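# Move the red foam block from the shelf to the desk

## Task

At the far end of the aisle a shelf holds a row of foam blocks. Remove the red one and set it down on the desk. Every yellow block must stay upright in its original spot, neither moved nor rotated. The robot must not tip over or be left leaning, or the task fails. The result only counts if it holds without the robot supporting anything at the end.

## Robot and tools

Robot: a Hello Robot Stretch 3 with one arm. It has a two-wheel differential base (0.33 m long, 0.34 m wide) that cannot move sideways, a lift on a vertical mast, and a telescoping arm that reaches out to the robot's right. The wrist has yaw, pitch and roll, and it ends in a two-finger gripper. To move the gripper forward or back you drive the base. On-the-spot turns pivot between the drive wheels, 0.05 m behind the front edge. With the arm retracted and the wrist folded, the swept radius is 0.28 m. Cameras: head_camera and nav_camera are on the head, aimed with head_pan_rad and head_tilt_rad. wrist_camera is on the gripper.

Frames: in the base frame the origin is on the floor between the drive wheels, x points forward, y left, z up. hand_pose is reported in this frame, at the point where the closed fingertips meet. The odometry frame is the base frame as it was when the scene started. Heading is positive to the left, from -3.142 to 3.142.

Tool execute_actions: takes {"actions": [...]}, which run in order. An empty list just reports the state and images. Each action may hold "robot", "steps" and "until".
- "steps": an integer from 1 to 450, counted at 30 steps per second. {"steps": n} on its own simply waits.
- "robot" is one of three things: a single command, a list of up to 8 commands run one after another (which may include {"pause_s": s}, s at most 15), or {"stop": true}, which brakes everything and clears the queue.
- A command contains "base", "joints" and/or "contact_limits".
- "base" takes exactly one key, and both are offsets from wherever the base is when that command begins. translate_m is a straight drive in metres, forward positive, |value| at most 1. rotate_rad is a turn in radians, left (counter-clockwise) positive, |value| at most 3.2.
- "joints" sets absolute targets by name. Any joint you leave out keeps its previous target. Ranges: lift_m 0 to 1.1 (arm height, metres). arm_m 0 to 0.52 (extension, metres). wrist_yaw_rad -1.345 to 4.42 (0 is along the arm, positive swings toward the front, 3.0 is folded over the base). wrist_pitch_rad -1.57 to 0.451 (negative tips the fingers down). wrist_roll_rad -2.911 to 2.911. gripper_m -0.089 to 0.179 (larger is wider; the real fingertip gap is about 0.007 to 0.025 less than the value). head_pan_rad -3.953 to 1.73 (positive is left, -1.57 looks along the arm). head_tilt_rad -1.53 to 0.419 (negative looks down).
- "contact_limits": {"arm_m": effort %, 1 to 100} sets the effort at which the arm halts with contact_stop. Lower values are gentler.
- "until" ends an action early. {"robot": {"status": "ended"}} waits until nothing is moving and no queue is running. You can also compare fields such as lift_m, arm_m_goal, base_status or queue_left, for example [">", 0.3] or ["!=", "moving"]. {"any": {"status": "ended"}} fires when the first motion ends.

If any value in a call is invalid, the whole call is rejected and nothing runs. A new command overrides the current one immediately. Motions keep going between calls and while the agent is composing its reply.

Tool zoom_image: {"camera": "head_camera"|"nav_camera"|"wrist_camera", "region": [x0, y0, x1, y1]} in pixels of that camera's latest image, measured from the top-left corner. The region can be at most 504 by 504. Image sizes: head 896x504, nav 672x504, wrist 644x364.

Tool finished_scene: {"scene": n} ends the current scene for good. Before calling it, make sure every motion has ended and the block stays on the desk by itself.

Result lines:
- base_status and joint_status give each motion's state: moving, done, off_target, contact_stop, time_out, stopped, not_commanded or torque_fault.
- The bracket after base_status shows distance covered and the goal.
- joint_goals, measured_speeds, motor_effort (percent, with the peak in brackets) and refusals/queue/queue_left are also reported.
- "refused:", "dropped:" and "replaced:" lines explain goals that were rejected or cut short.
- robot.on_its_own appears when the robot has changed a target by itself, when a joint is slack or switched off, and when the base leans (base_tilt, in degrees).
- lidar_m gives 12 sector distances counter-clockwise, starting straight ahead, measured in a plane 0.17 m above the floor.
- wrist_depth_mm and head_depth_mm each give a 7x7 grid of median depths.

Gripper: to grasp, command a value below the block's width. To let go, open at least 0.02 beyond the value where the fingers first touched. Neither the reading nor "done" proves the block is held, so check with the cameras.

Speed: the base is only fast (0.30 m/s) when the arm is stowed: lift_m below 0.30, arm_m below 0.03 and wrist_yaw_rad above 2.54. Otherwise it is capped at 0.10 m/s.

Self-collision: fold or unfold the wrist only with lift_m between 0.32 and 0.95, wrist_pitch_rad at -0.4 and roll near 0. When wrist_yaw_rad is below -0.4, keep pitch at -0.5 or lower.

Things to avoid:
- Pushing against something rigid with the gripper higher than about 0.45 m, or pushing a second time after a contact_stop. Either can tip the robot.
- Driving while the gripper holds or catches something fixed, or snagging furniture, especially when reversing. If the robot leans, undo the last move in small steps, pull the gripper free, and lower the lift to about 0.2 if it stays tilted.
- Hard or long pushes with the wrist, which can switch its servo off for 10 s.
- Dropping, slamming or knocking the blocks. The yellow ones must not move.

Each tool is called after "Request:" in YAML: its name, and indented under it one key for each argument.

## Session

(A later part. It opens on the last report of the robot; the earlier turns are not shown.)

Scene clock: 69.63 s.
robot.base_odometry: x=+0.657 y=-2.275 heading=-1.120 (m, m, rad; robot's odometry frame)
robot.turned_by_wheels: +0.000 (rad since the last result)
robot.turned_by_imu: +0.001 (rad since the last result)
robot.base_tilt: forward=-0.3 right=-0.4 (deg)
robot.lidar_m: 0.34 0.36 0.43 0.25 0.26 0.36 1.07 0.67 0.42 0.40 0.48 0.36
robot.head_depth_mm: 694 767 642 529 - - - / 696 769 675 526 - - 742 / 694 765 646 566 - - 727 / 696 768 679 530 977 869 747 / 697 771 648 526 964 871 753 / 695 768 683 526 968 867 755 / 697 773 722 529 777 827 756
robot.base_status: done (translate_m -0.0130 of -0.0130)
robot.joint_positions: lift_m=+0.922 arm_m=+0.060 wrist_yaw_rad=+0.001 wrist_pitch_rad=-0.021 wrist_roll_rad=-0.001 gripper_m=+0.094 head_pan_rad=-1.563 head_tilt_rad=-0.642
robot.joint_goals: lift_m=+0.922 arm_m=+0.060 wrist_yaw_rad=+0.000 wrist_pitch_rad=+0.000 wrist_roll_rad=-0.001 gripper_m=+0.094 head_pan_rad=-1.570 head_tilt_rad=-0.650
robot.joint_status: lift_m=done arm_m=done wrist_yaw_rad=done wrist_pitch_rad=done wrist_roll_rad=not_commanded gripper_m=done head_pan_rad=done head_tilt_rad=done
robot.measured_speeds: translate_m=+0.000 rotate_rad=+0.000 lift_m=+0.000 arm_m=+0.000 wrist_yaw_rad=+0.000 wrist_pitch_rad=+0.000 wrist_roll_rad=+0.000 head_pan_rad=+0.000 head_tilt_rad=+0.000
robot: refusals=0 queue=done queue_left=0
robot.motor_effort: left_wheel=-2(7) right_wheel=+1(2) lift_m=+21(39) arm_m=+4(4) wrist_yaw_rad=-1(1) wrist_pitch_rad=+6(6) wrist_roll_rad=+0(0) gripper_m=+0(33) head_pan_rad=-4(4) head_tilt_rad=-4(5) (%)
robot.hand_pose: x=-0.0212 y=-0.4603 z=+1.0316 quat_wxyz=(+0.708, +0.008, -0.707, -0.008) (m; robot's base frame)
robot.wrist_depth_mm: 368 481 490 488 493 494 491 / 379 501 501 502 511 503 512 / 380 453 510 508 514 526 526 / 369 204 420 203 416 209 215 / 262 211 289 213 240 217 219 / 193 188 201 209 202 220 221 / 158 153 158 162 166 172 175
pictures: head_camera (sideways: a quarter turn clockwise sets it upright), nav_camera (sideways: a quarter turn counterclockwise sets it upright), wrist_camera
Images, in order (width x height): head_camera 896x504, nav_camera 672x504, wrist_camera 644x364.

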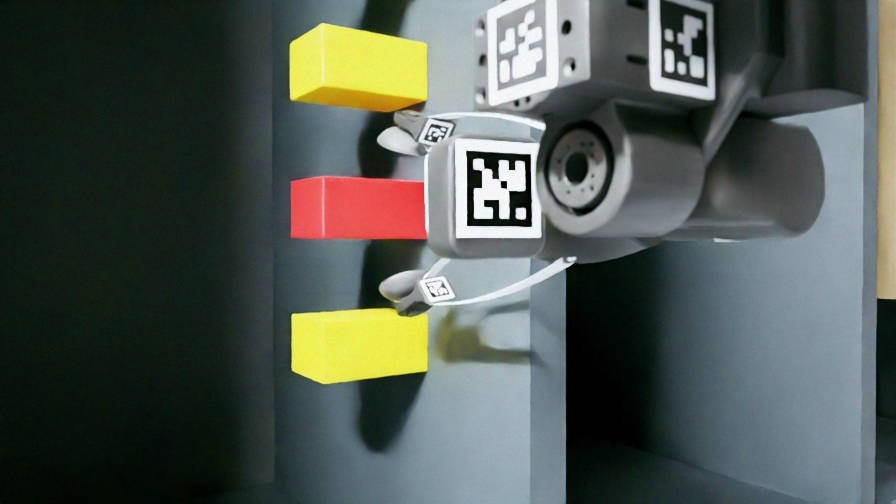

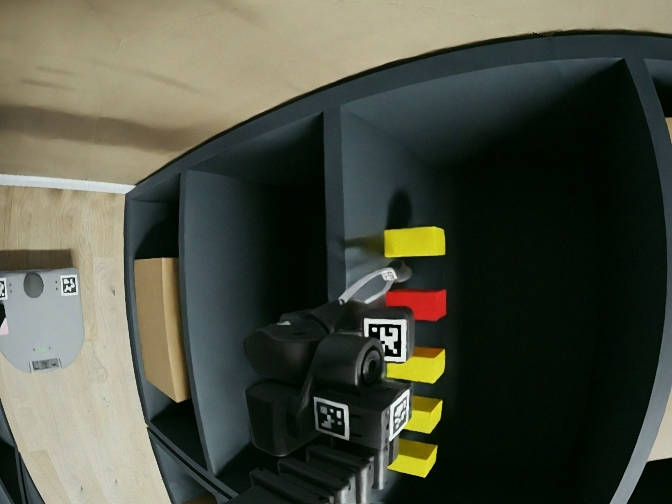

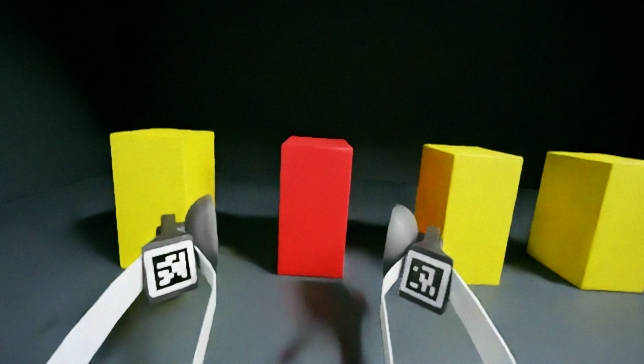

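Request:
execute_actions:
  actions:
    - {"robot": [{"joints": {"gripper_m": 0.078}, "base": {"translate_m": -0.006}}, {"joints": {"arm_m": 0.095}}], "steps": 300, "until": {"robot": {"status": "ended"}}}

Scene clock: 76.57 s.
robot.base_odometry: x=+0.654 y=-2.270 heading=-1.120 (m, m, rad; robot's odometry frame)
robot.turned_by_wheels: +0.000 (rad since the last result)
robot.turned_by_imu: +0.001 (rad since the last result)
robot.base_tilt: forward=-0.3 right=-0.2 (deg)
robot.lidar_m: 0.35 0.37 0.44 0.25 0.26 0.36 1.08 0.66 0.41 0.40 0.49 0.36
robot.head_depth_mm: 694 768 641 541 - - 751 / 694 768 644 536 - - 755 / 697 768 679 - - - 753 / 696 769 680 525 966 847 753 / 698 770 647 525 961 868 755 / 697 772 683 526 963 867 756 / 698 773 717 526 793 839 756
robot.base_status: done (translate_m -0.0060 of -0.0060)
robot.joint_positions: lift_m=+0.922 arm_m=+0.095 wrist_yaw_rad=+0.001 wrist_pitch_rad=-0.021 wrist_roll_rad=-0.001 gripper_m=+0.078 head_pan_rad=-1.563 head_tilt_rad=-0.642
robot.joint_goals: lift_m=+0.922 arm_m=+0.095 wrist_yaw_rad=+0.000 wrist_pitch_rad=+0.000 wrist_roll_rad=-0.001 gripper_m=+0.078 head_pan_rad=-1.570 head_tilt_rad=-0.650
robot.joint_status: lift_m=done arm_m=done wrist_yaw_rad=done wrist_pitch_rad=done wrist_roll_rad=not_commanded gripper_m=done head_pan_rad=done head_tilt_rad=done
robot.measured_speeds: translate_m=+0.000 rotate_rad=+0.000 lift_m=+0.000 arm_m=+0.000 wrist_yaw_rad=+0.000 wrist_pitch_rad=+0.000 wrist_roll_rad=+0.000 head_pan_rad=+0.000 head_tilt_rad=+0.000
robot: refusals=0 queue=done queue_left=0
robot.motor_effort: left_wheel=-2(7) right_wheel=+1(3) lift_m=+21(21) arm_m=+3(3) wrist_yaw_rad=-1(1) wrist_pitch_rad=+6(6) wrist_roll_rad=+0(0) gripper_m=+0(62) head_pan_rad=-4(4) head_tilt_rad=-5(6) (%)
robot.hand_pose: x=-0.0212 y=-0.4953 z=+1.0316 quat_wxyz=(+0.708, +0.008, -0.707, -0.008) (m; robot's base frame)
robot.wrist_depth_mm: 377 453 450 456 457 469 461 / 385 460 465 473 470 470 473 / 361 470 492 489 496 492 491 / 339 169 422 169 464 172 211 / 241 174 257 176 205 178 208 / 181 177 190 183 191 184 204 / 157 154 158 161 165 172 175
pictures: head_camera (sideways: a quarter turn clockwise sets it upright), nav_camera (sideways: a quarter turn counterclockwise sets it upright), wrist_camera
Images, in order (width x height): head_camera 896x504, nav_camera 672x504, wrist_camera 644x364.

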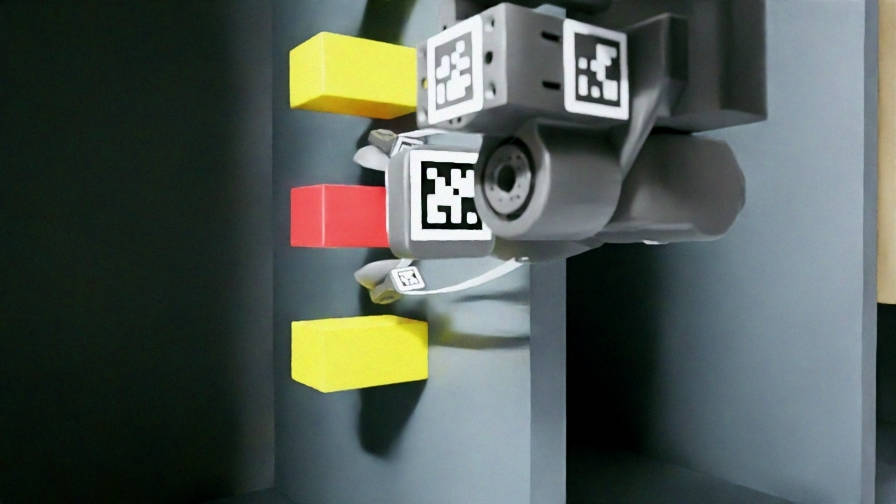

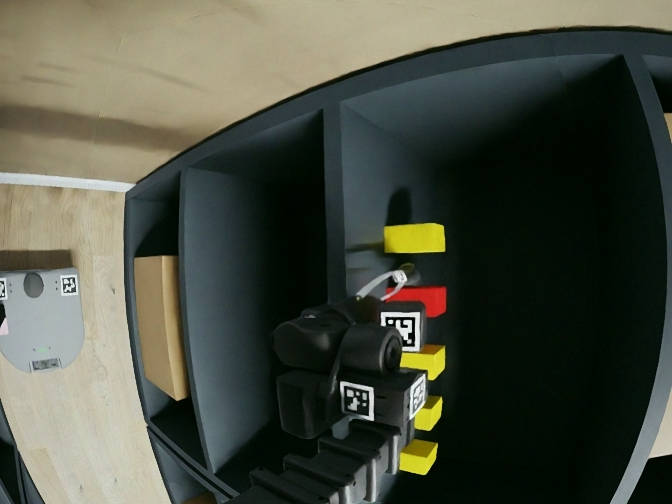

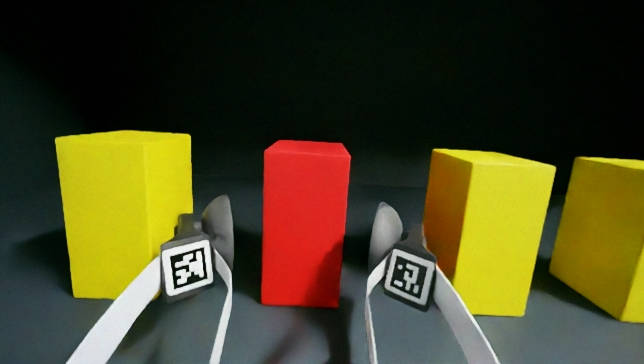

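Request:
execute_actions:
  actions:
    - {"robot": [{"joints": {"arm_m": 0.135}}, {"joints": {"gripper_m": 0.02}}], "steps": 300, "until": {"robot": {"status": "ended"}}}

Scene clock: 79.70 s.
robot.base_odometry: x=+0.654 y=-2.270 heading=-1.120 (m, m, rad; robot's odometry frame)
robot.turned_by_wheels: +0.000 (rad since the last result)
robot.turned_by_imu: +0.001 (rad since the last result)
robot.base_tilt: forward=-0.1 right=-0.3 (deg)
robot.lidar_m: 0.35 0.37 0.44 0.25 0.26 0.36 1.08 0.66 0.42 0.40 0.49 0.36
robot.head_depth_mm: 694 767 642 - - 842 753 / 695 768 675 - - 846 751 / 694 769 730 - - 843 751 / 695 767 751 515 959 867 759 / 697 772 648 525 965 871 757 / 695 770 681 527 960 869 757 / 697 771 718 528 789 838 757
robot.base_status: done (translate_m -0.0060 of -0.0060)
robot.joint_positions: lift_m=+0.922 arm_m=+0.135 wrist_yaw_rad=+0.001 wrist_pitch_rad=-0.021 wrist_roll_rad=-0.001 gripper_m=+0.021 head_pan_rad=-1.563 head_tilt_rad=-0.642
robot.joint_goals: lift_m=+0.922 arm_m=+0.135 wrist_yaw_rad=+0.000 wrist_pitch_rad=+0.000 wrist_roll_rad=-0.001 gripper_m=+0.020 head_pan_rad=-1.570 head_tilt_rad=-0.650
robot.joint_status: lift_m=done arm_m=done wrist_yaw_rad=done wrist_pitch_rad=done wrist_roll_rad=not_commanded gripper_m=done head_pan_rad=done head_tilt_rad=done
robot.measured_speeds: translate_m=+0.000 rotate_rad=+0.000 lift_m=+0.000 arm_m=+0.000 wrist_yaw_rad=+0.000 wrist_pitch_rad=+0.000 wrist_roll_rad=+0.000 head_pan_rad=+0.000 head_tilt_rad=+0.000
robot: refusals=0 queue=done queue_left=0
robot.motor_effort: left_wheel=-2(2) right_wheel=+1(1) lift_m=+21(21) arm_m=+3(3) wrist_yaw_rad=+0(0) wrist_pitch_rad=+6(6) wrist_roll_rad=+0(0) gripper_m=-13(88) head_pan_rad=-4(4) head_tilt_rad=-4(5) (%)
robot.hand_pose: x=-0.0212 y=-0.5353 z=+1.0316 quat_wxyz=(+0.708, +0.008, -0.707, -0.008) (m; robot's base frame)
robot.wrist_depth_mm: 378 410 421 413 416 424 425 / 378 428 434 436 442 434 437 / 358 438 449 448 450 451 454 / 125 157 417 126 463 149 132 / 130 158 132 130 306 138 136 / 135 151 182 135 200 142 142 / 140 142 150 142 163 146 160
pictures: head_camera (sideways: a quarter turn clockwise sets it upright), nav_camera (sideways: a quarter turn counterclockwise sets it upright), wrist_camera
Images, in order (width x height): head_camera 896x504, nav_camera 672x504, wrist_camera 644x364.

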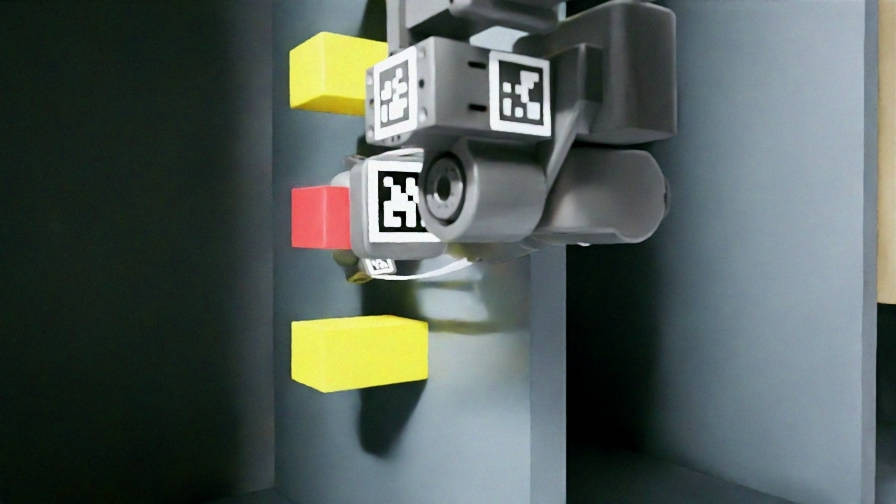

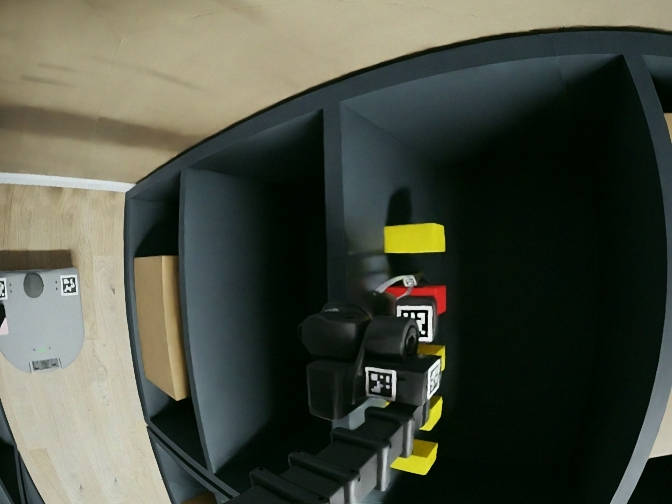

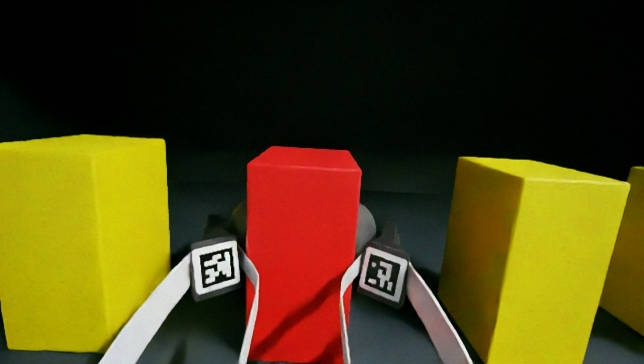

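Request:
execute_actions:
  actions:
    - {"robot": [{"joints": {"gripper_m": 0.005}}, {"joints": {"lift_m": 0.95}}, {"joints": {"arm_m": 0.0}}], "steps": 300, "until": {"robot": {"status": "ended"}}}

Scene clock: 85.87 s.
robot.base_odometry: x=+0.654 y=-2.270 heading=-1.120 (m, m, rad; robot's odometry frame)
robot.turned_by_wheels: +0.000 (rad since the last result)
robot.turned_by_imu: +0.001 (rad since the last result)
robot.base_tilt: forward=-0.3 right=-0.4 (deg)
robot.lidar_m: 0.35 0.37 0.44 0.25 0.26 0.36 1.08 0.66 0.42 0.40 0.49 0.36
robot.head_depth_mm: 693 766 643 521 - - - / 694 765 643 526 988 - - / 696 767 713 380 - - - / 697 767 713 392 963 847 753 / 695 770 648 526 958 868 755 / 698 772 683 526 962 873 758 / 698 770 721 529 789 839 754
robot.base_status: done (translate_m -0.0060 of -0.0060)
robot.joint_positions: lift_m=+0.950 arm_m=+0.002 wrist_yaw_rad=+0.001 wrist_pitch_rad=-0.022 wrist_roll_rad=-0.001 gripper_m=+0.006 head_pan_rad=-1.563 head_tilt_rad=-0.642
robot.joint_goals: lift_m=+0.950 arm_m=+0.000 wrist_yaw_rad=+0.000 wrist_pitch_rad=+0.000 wrist_roll_rad=-0.001 gripper_m=+0.005 head_pan_rad=-1.570 head_tilt_rad=-0.650
robot.joint_status: lift_m=done arm_m=done wrist_yaw_rad=done wrist_pitch_rad=done wrist_roll_rad=not_commanded gripper_m=done head_pan_rad=done head_tilt_rad=done
robot.measured_speeds: translate_m=+0.000 rotate_rad=+0.000 lift_m=+0.000 arm_m=+0.000 wrist_yaw_rad=+0.000 wrist_pitch_rad=+0.000 wrist_roll_rad=+0.000 head_pan_rad=+0.000 head_tilt_rad=+0.000
robot: refusals=0 queue=done queue_left=0
robot.motor_effort: left_wheel=-2(2) right_wheel=+1(1) lift_m=+44(47) arm_m=-4(4) wrist_yaw_rad=-1(0) wrist_pitch_rad=+6(6) wrist_roll_rad=+0(0) gripper_m=-20(76) head_pan_rad=-4(4) head_tilt_rad=-6(4) (%)
robot.hand_pose: x=-0.0213 y=-0.4023 z=+1.0586 quat_wxyz=(+0.708, +0.008, -0.707, -0.008) (m; robot's base frame)
robot.wrist_depth_mm: 382 531 532 534 546 545 560 / 384 552 558 550 557 568 560 / 387 557 570 572 576 582 578 / 390 442 264 126 292 545 519 / 329 311 132 130 278 298 295 / 239 246 225 135 270 278 284 / 187 192 187 141 205 212 217
pictures: head_camera (sideways: a quarter turn clockwise sets it upright), nav_camera (sideways: a quarter turn counterclockwise sets it upright), wrist_camera
Images, in order (width x height): head_camera 896x504, nav_camera 672x504, wrist_camera 644x364.

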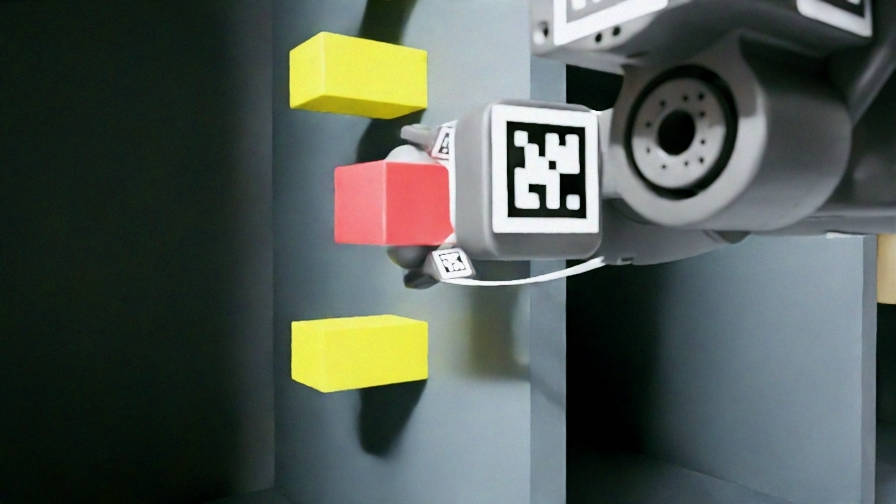

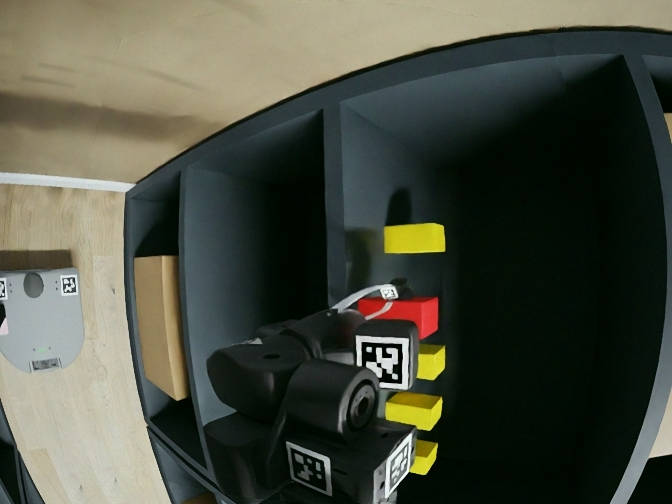

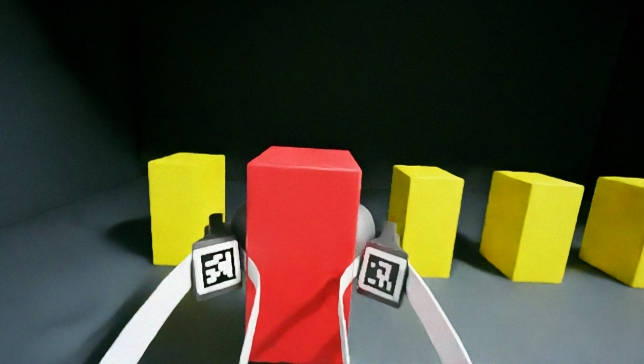

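Request:
execute_actions:
  actions:
    - {"robot": {"joints": {"wrist_yaw_rad": 1.6, "head_pan_rad": -3.1, "head_tilt_rad": -0.4}}, "steps": 200, "until": {"robot": {"wrist_yaw_rad": [">", 1.3]}}}
    - {"robot": {"base": {"translate_m": -1.0}, "joints": {"wrist_pitch_rad": -0.4, "lift_m": 0.45}}, "steps": 200, "until": {"robot": {"wrist_pitch_rad": ["<", -0.36], "lift_m": ["<", 0.9]}}}
    - {"robot": {"joints": {"wrist_yaw_rad": 2.75}}, "steps": 200, "until": {"robot": {"wrist_yaw_rad": [">", 2.7]}}}
    - {"robot": {"joints": {"lift_m": 0.29}}, "steps": 400, "until": {"robot": {"lift_m": ["<", 0.296]}}}

Scene clock: 96.53 s.
robot.base_odometry: x=+0.392 y=-1.728 heading=-1.120 (m, m, rad; robot's odometry frame)
robot.turned_by_wheels: +0.000 (rad since the last result)
robot.turned_by_imu: +0.002 (rad since the last result)
robot.base_tilt: forward=+0.1 right=-0.6 (deg)
robot.lidar_m: 0.94 0.37 0.25 0.24 0.38 0.38 3.44 0.56 0.58 0.37 0.46 0.56
robot.head_depth_mm: 3311 3549 3787 3165 979 1033 1121 / 3381 3522 3783 3537 2412 1833 1468 / 3319 3552 3837 3594 2446 1847 1482 / 3337 3615 3858 3623 2465 1842 1478 / 3400 3587 3884 3597 2466 1836 1473 / 3406 3622 3987 3676 2448 1855 1481 / 3387 3655 3863 3158 1027 1063 1120
robot.base_status: moving (translate_m -0.6018 of -1.0000)
robot.joint_positions: lift_m=+0.295 arm_m=+0.002 wrist_yaw_rad=+2.748 wrist_pitch_rad=-0.418 wrist_roll_rad=-0.001 gripper_m=+0.006 head_pan_rad=-3.093 head_tilt_rad=-0.408
robot.joint_goals: lift_m=+0.290 arm_m=+0.000 wrist_yaw_rad=+2.750 wrist_pitch_rad=-0.400 wrist_roll_rad=-0.001 gripper_m=+0.005 head_pan_rad=-3.100 head_tilt_rad=-0.400
robot.joint_status: lift_m=moving arm_m=done wrist_yaw_rad=moving wrist_pitch_rad=moving wrist_roll_rad=not_commanded gripper_m=done head_pan_rad=done head_tilt_rad=done
robot.measured_speeds: translate_m=-0.117 rotate_rad=-0.001 lift_m=-0.045 arm_m=+0.000 wrist_yaw_rad=+0.000 wrist_pitch_rad=+0.000 wrist_roll_rad=+0.000 head_pan_rad=+0.000 head_tilt_rad=+0.000
robot: refusals=0 queue=running queue_left=0
robot.motor_effort: left_wheel=-10(11) right_wheel=-3(4) lift_m=+22(43) arm_m=-4(4) wrist_yaw_rad=+1(2) wrist_pitch_rad=+6(4) wrist_roll_rad=+0(0) gripper_m=-20(21) head_pan_rad=-4(62) head_tilt_rad=+5(28) (%)
robot.hand_pose: x=+0.0648 y=+0.0607 z=+0.3075 quat_wxyz=(+0.279, +0.707, +0.009, +0.650) (m; robot's base frame)
robot.wrist_depth_mm: 547 240 268 495 527 592 707 / 590 260 286 397 379 438 667 / 645 293 700 402 420 498 723 / 574 329 339 126 482 582 722 / - 456 132 130 544 604 658 / - 409 136 135 521 529 549 / - - 140 141 447 459 474
pictures: head_camera (sideways: a quarter turn clockwise sets it upright), nav_camera (sideways: a quarter turn counterclockwise sets it upright), wrist_camera
Images, in order (width x height): head_camera 896x504, nav_camera 672x504, wrist_camera 644x364.

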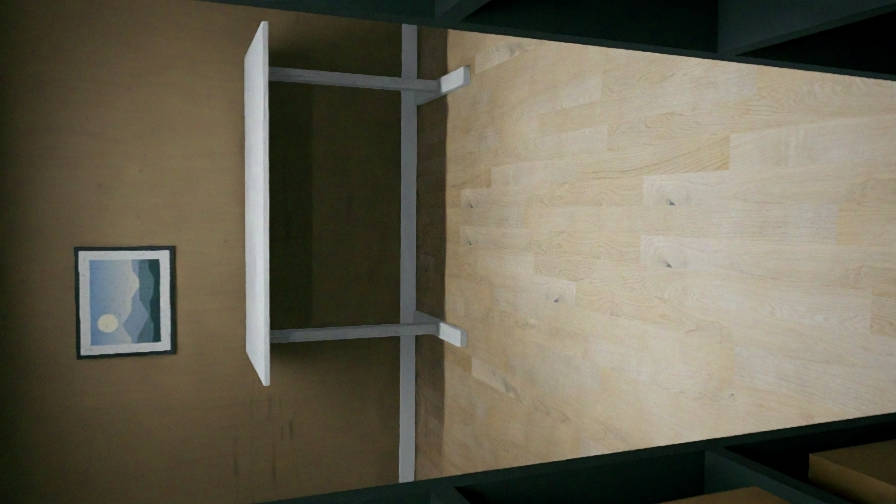

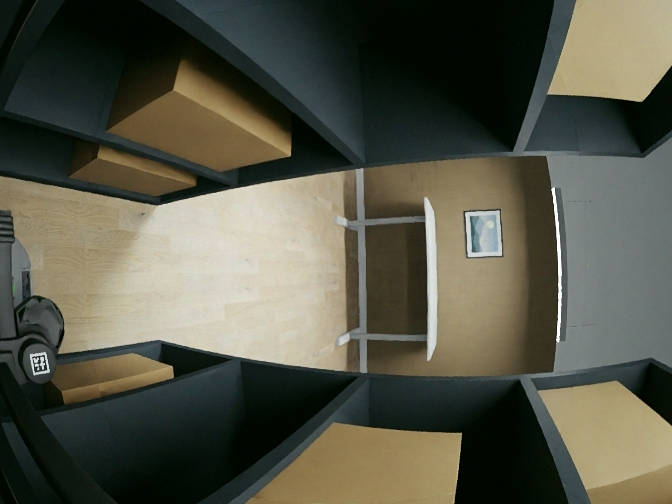

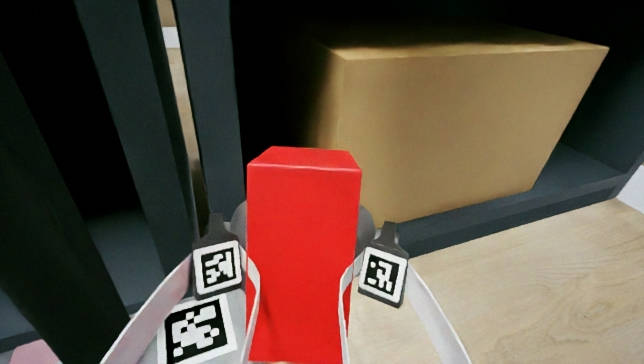

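Request:
execute_actions:
  actions:
    - {"robot": {"base": {"translate_m": -1.0}}, "steps": 300, "until": {"robot": {"translate_m": ["<", -0.75]}}}
    - {"robot": {"base": {"translate_m": -1.0}}, "steps": 300, "until": {"robot": {"y": [">", -0.2]}}}
    - {"robot": {"base": {"translate_m": -0.83}}, "steps": 300, "until": {"robot": {"translate_m": ["<", -0.5]}}}
    - {"robot": {"joints": {"lift_m": 0.93, "head_pan_rad": -1.57, "head_tilt_rad": -0.6}}, "steps": 300, "until": {"robot": {"base_status": ["!=", "moving"]}}}
    - {"robot": {"base": {"rotate_rad": -1.57}}, "steps": 300, "until": {"robot": {"status": "ended"}}}

Scene clock: 111.77 s.
robot.base_odometry: x=-0.712 y=+0.553 heading=-2.690 (m, m, rad; robot's odometry frame)
robot.turned_by_wheels: -1.570 (rad since the last result)
robot.turned_by_imu: -1.593 (rad since the last result)
robot.base_tilt: forward=-0.2 right=-0.3 (deg)
robot.lidar_m: 1.87 1.94 1.68 1.66 1.70 1.96 1.89 1.79 1.07 1.28 0.97 1.85
robot.head_depth_mm: 1087 1188 908 643 1645 - - / 1081 1188 911 644 1653 1626 - / 1078 1188 913 644 1665 1624 - / 1083 1183 917 647 1655 1612 - / 1079 1183 919 646 1667 1636 - / 1081 1182 921 648 1654 1529 1326 / 1077 1179 929 651 1653 1549 1297
robot.base_status: done (rotate_rad -1.5699 of -1.5700)
robot.joint_positions: lift_m=+0.930 arm_m=+0.002 wrist_yaw_rad=+2.749 wrist_pitch_rad=-0.419 wrist_roll_rad=-0.001 gripper_m=+0.006 head_pan_rad=-1.577 head_tilt_rad=-0.592
robot.joint_goals: lift_m=+0.930 arm_m=+0.000 wrist_yaw_rad=+2.750 wrist_pitch_rad=-0.400 wrist_roll_rad=-0.001 gripper_m=+0.005 head_pan_rad=-1.570 head_tilt_rad=-0.600
robot.joint_status: lift_m=done arm_m=done wrist_yaw_rad=done wrist_pitch_rad=done wrist_roll_rad=not_commanded gripper_m=done head_pan_rad=done head_tilt_rad=done
robot.measured_speeds: translate_m=+0.000 rotate_rad=+0.000 lift_m=+0.000 arm_m=+0.000 wrist_yaw_rad=+0.000 wrist_pitch_rad=+0.000 wrist_roll_rad=+0.000 head_pan_rad=+0.000 head_tilt_rad=+0.000
robot: refusals=0 queue=done queue_left=0
robot.motor_effort: left_wheel=+0(13) right_wheel=-1(5) lift_m=+44(47) arm_m=-3(4) wrist_yaw_rad=+1(1) wrist_pitch_rad=+5(6) wrist_roll_rad=+0(0) gripper_m=-20(20) head_pan_rad=+5(63) head_tilt_rad=-5(18) (%)
robot.hand_pose: x=+0.0646 y=+0.0606 z=+0.9420 quat_wxyz=(+0.279, +0.707, +0.010, +0.650) (m; robot's base frame)
robot.wrist_depth_mm: - - - - - - - / - - - - - - - / - - - - - - - / - - - 126 - - - / - - 132 130 - - - / - - - 135 - - - / - - - 141 - - -
pictures: head_camera (sideways: a quarter turn clockwise sets it upright), nav_camera (sideways: a quarter turn counterclockwise sets it upright), wrist_camera
Images, in order (width x height): head_camera 896x504, nav_camera 672x504, wrist_camera 644x364.

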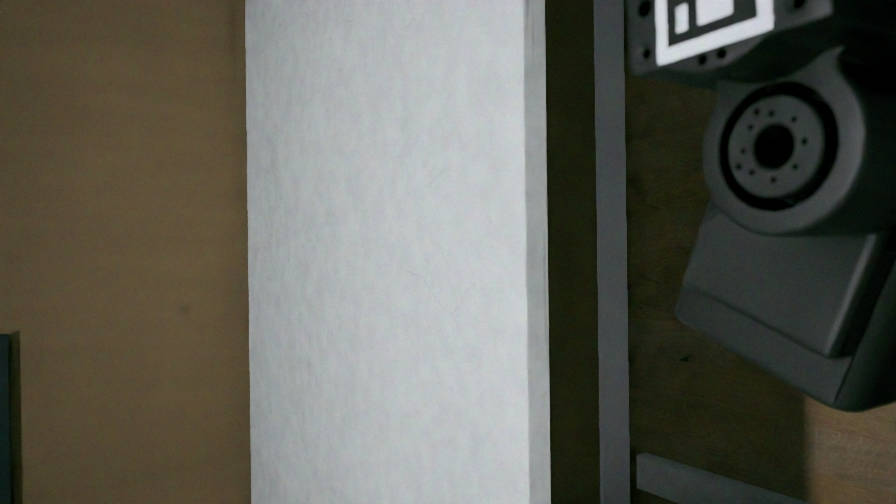

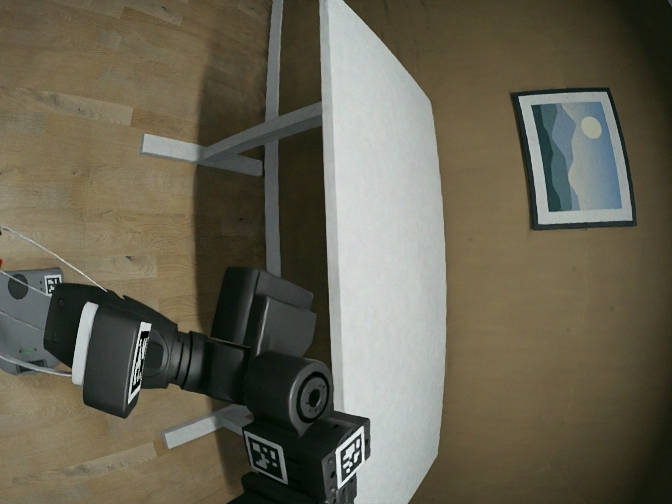

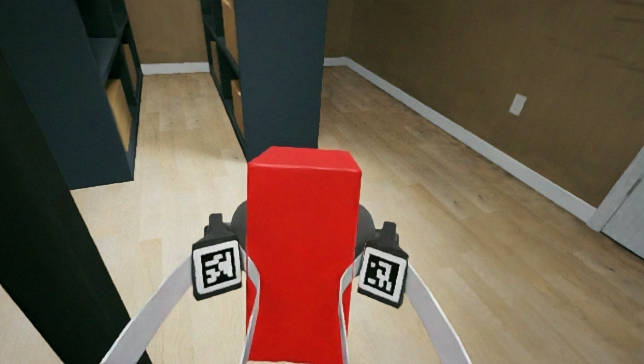

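Request:
execute_actions:
  actions:
    - {"robot": {"joints": {"wrist_yaw_rad": 0.0}}, "steps": 200, "until": {"robot": {"wrist_yaw_rad": ["<", 1.8]}}}
    - {"robot": {"joints": {"wrist_pitch_rad": 0.0}}, "steps": 200, "until": {"robot": {"wrist_pitch_rad": [">", -0.05], "wrist_yaw_rad": ["<", 0.6]}}}
    - {"robot": {"joints": {"arm_m": 0.25}}, "steps": 300, "until": {"robot": {"arm_m": [">", 0.15]}}}
    - {"robot": {"joints": {"lift_m": 0.9}}, "steps": 300, "until": {"robot": {"status": "ended"}}}

Scene clock: 118.47 s.
robot.base_odometry: x=-0.712 y=+0.553 heading=-2.690 (m, m, rad; robot's odometry frame)
robot.turned_by_wheels: +0.000 (rad since the last result)
robot.turned_by_imu: +0.001 (rad since the last result)
robot.base_tilt: forward=-0.1 right=-0.3 (deg)
robot.lidar_m: 1.87 1.94 1.69 1.66 1.70 1.96 1.89 1.79 1.07 1.28 0.97 1.85
robot.head_depth_mm: 1081 1180 906 - - 1542 1298 / 1080 1188 965 - 1697 1533 1297 / 1082 1189 971 - 1705 1532 1295 / 1079 1186 976 618 1685 1526 1298 / 1079 1186 917 647 1650 1535 1293 / 1080 1181 921 648 1664 1550 1301 / 1075 1173 920 650 1650 1536 1303
robot.base_status: done (rotate_rad -1.5699 of -1.5700)
robot.joint_positions: lift_m=+0.900 arm_m=+0.250 wrist_yaw_rad=+0.001 wrist_pitch_rad=-0.025 wrist_roll_rad=-0.001 gripper_m=+0.006 head_pan_rad=-1.577 head_tilt_rad=-0.592
robot.joint_goals: lift_m=+0.900 arm_m=+0.250 wrist_yaw_rad=+0.000 wrist_pitch_rad=+0.000 wrist_roll_rad=-0.001 gripper_m=+0.005 head_pan_rad=-1.570 head_tilt_rad=-0.600
robot.joint_status: lift_m=done arm_m=done wrist_yaw_rad=done wrist_pitch_rad=done wrist_roll_rad=not_commanded gripper_m=done head_pan_rad=done head_tilt_rad=done
robot.measured_speeds: translate_m=+0.000 rotate_rad=+0.000 lift_m=+0.000 arm_m=+0.000 wrist_yaw_rad=+0.000 wrist_pitch_rad=+0.000 wrist_roll_rad=+0.000 head_pan_rad=+0.000 head_tilt_rad=+0.000
robot: refusals=0 queue=done queue_left=0
robot.motor_effort: left_wheel=+0(0) right_wheel=-1(1) lift_m=+21(41) arm_m=+3(2) wrist_yaw_rad=+1(2) wrist_pitch_rad=+8(9) wrist_roll_rad=+0(0) gripper_m=-20(20) head_pan_rad=+6(6) head_tilt_rad=-5(4) (%)
robot.hand_pose: x=-0.0213 y=-0.6502 z=+1.0087 quat_wxyz=(+0.708, +0.009, -0.707, -0.009) (m; robot's base frame)
robot.wrist_depth_mm: 689 703 700 712 711 731 737 / 698 737 741 727 734 755 753 / 744 758 752 761 766 777 773 / 469 498 477 126 607 686 735 / 301 313 131 130 362 372 391 / 220 227 208 135 250 257 267 / 174 179 174 141 189 196 201
pictures: head_camera (sideways: a quarter turn clockwise sets it upright), nav_camera (sideways: a quarter turn counterclockwise sets it upright), wrist_camera
Images, in order (width x height): head_camera 896x504, nav_camera 672x504, wrist_camera 644x364.

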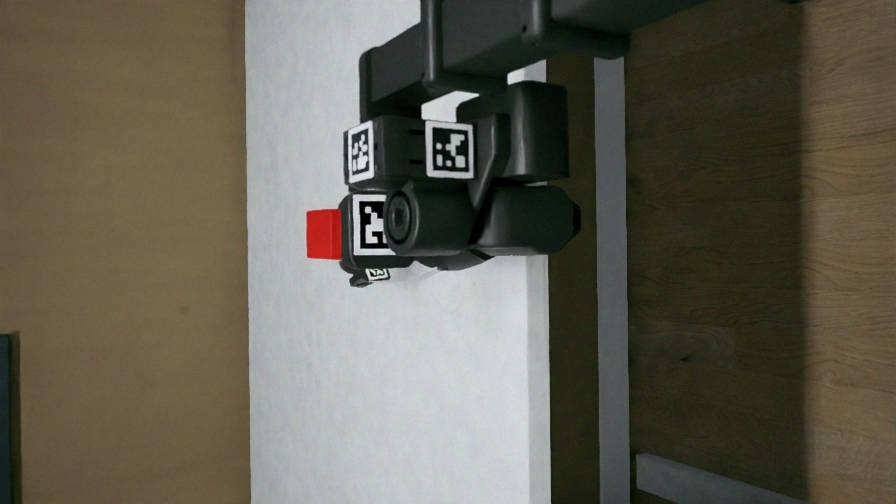

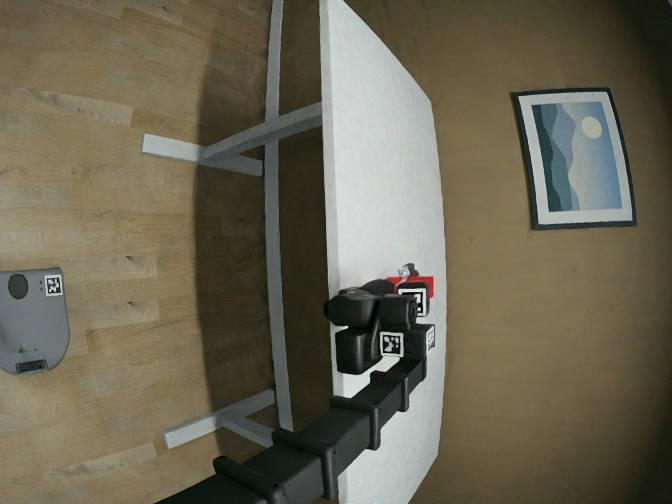

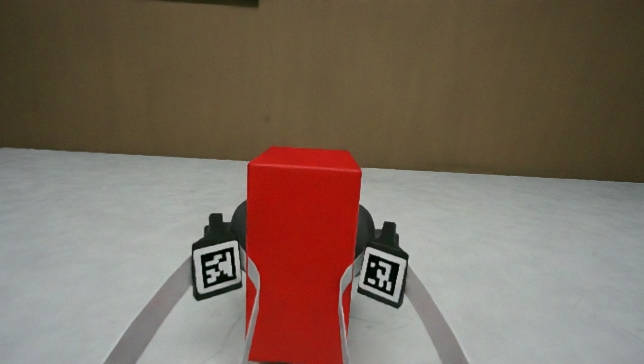

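Request:
execute_actions:
  actions:
    - {"robot": [{"joints": {"lift_m": 0.885}}, {"joints": {"gripper_m": 0.09}}, {"joints": {"arm_m": 0.12}}], "steps": 300, "until": {"robot": {"status": "ended"}}}

Scene clock: 123.67 s.
robot.base_odometry: x=-0.712 y=+0.553 heading=-2.690 (m, m, rad; robot's odometry frame)
robot.turned_by_wheels: +0.000 (rad since the last result)
robot.turned_by_imu: +0.001 (rad since the last result)
robot.base_tilt: forward=-0.3 right=-0.4 (deg)
robot.lidar_m: 1.87 1.94 1.68 1.66 1.71 1.95 1.89 1.79 1.07 1.28 0.97 1.85
robot.head_depth_mm: 1088 1186 908 641 - - 1265 / 1085 1188 910 644 - - 1259 / 1084 1183 912 702 - - 1287 / 1079 1179 914 651 - 1534 1297 / 1074 1181 917 647 1647 1532 1293 / 1079 1184 916 648 1650 1547 1300 / 1081 1185 925 649 1659 1538 1304
robot.base_status: done (rotate_rad -1.5699 of -1.5700)
robot.joint_positions: lift_m=+0.885 arm_m=+0.120 wrist_yaw_rad=+0.000 wrist_pitch_rad=-0.022 wrist_roll_rad=-0.001 gripper_m=+0.090 head_pan_rad=-1.577 head_tilt_rad=-0.592
robot.joint_goals: lift_m=+0.885 arm_m=+0.120 wrist_yaw_rad=+0.000 wrist_pitch_rad=+0.000 wrist_roll_rad=-0.001 gripper_m=+0.090 head_pan_rad=-1.570 head_tilt_rad=-0.600
robot.joint_status: lift_m=done arm_m=done wrist_yaw_rad=done wrist_pitch_rad=done wrist_roll_rad=not_commanded gripper_m=done head_pan_rad=done head_tilt_rad=done
robot.measured_speeds: translate_m=+0.000 rotate_rad=+0.000 lift_m=+0.000 arm_m=+0.000 wrist_yaw_rad=+0.000 wrist_pitch_rad=+0.000 wrist_roll_rad=+0.000 head_pan_rad=+0.000 head_tilt_rad=+0.000
robot: refusals=0 queue=done queue_left=0
robot.motor_effort: left_wheel=+1(0) right_wheel=-1(1) lift_m=+21(26) arm_m=-4(4) wrist_yaw_rad=+0(1) wrist_pitch_rad=+6(7) wrist_roll_rad=+0(0) gripper_m=+0(82) head_pan_rad=+5(5) head_tilt_rad=-5(4) (%)
robot.hand_pose: x=-0.0213 y=-0.5210 z=+0.9944 quat_wxyz=(+0.708, +0.008, -0.707, -0.008) (m; robot's base frame)
robot.wrist_depth_mm: 829 819 842 831 814 841 842 / 827 834 858 871 857 893 887 / 866 872 891 889 860 880 891 / 416 444 489 260 564 617 673 / 270 288 294 265 344 339 347 / 198 201 207 216 208 231 238 / 162 158 162 166 170 175 180
pictures: head_camera (sideways: a quarter turn clockwise sets it upright), nav_camera (sideways: a quarter turn counterclockwise sets it upright), wrist_camera
Images, in order (width x height): head_camera 896x504, nav_camera 672x504, wrist_camera 644x364.

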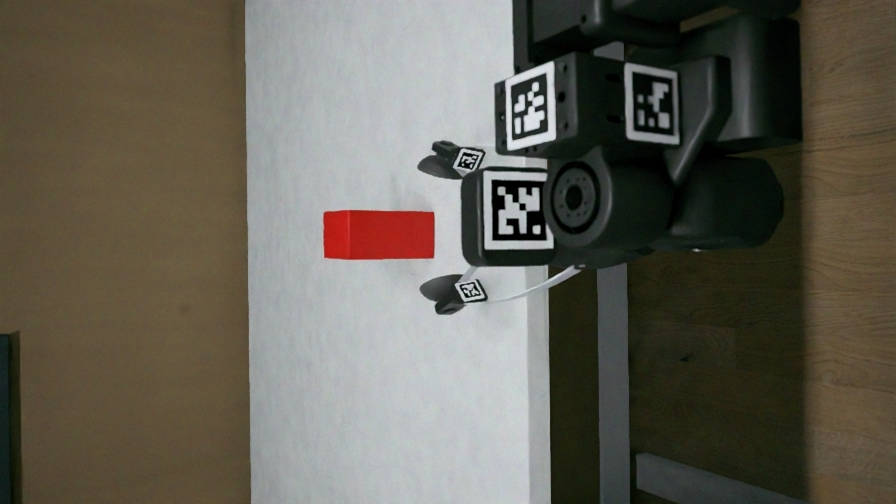

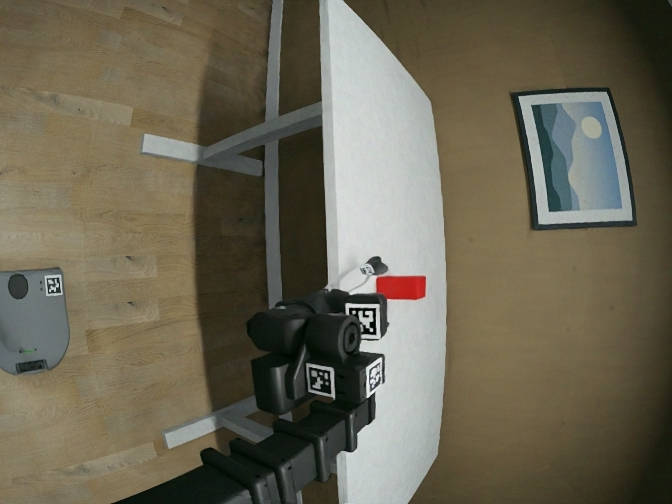

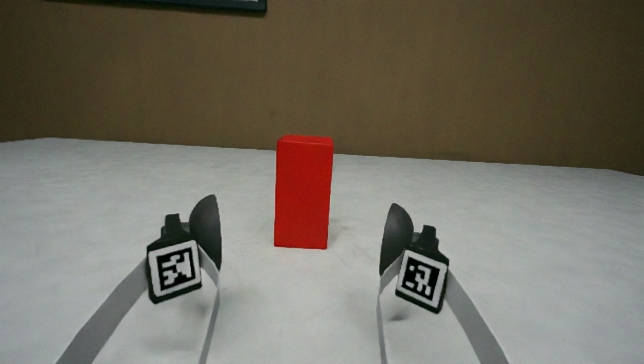

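Request:
finished_scene:
  scene: 1

The scene is finished: the task was done.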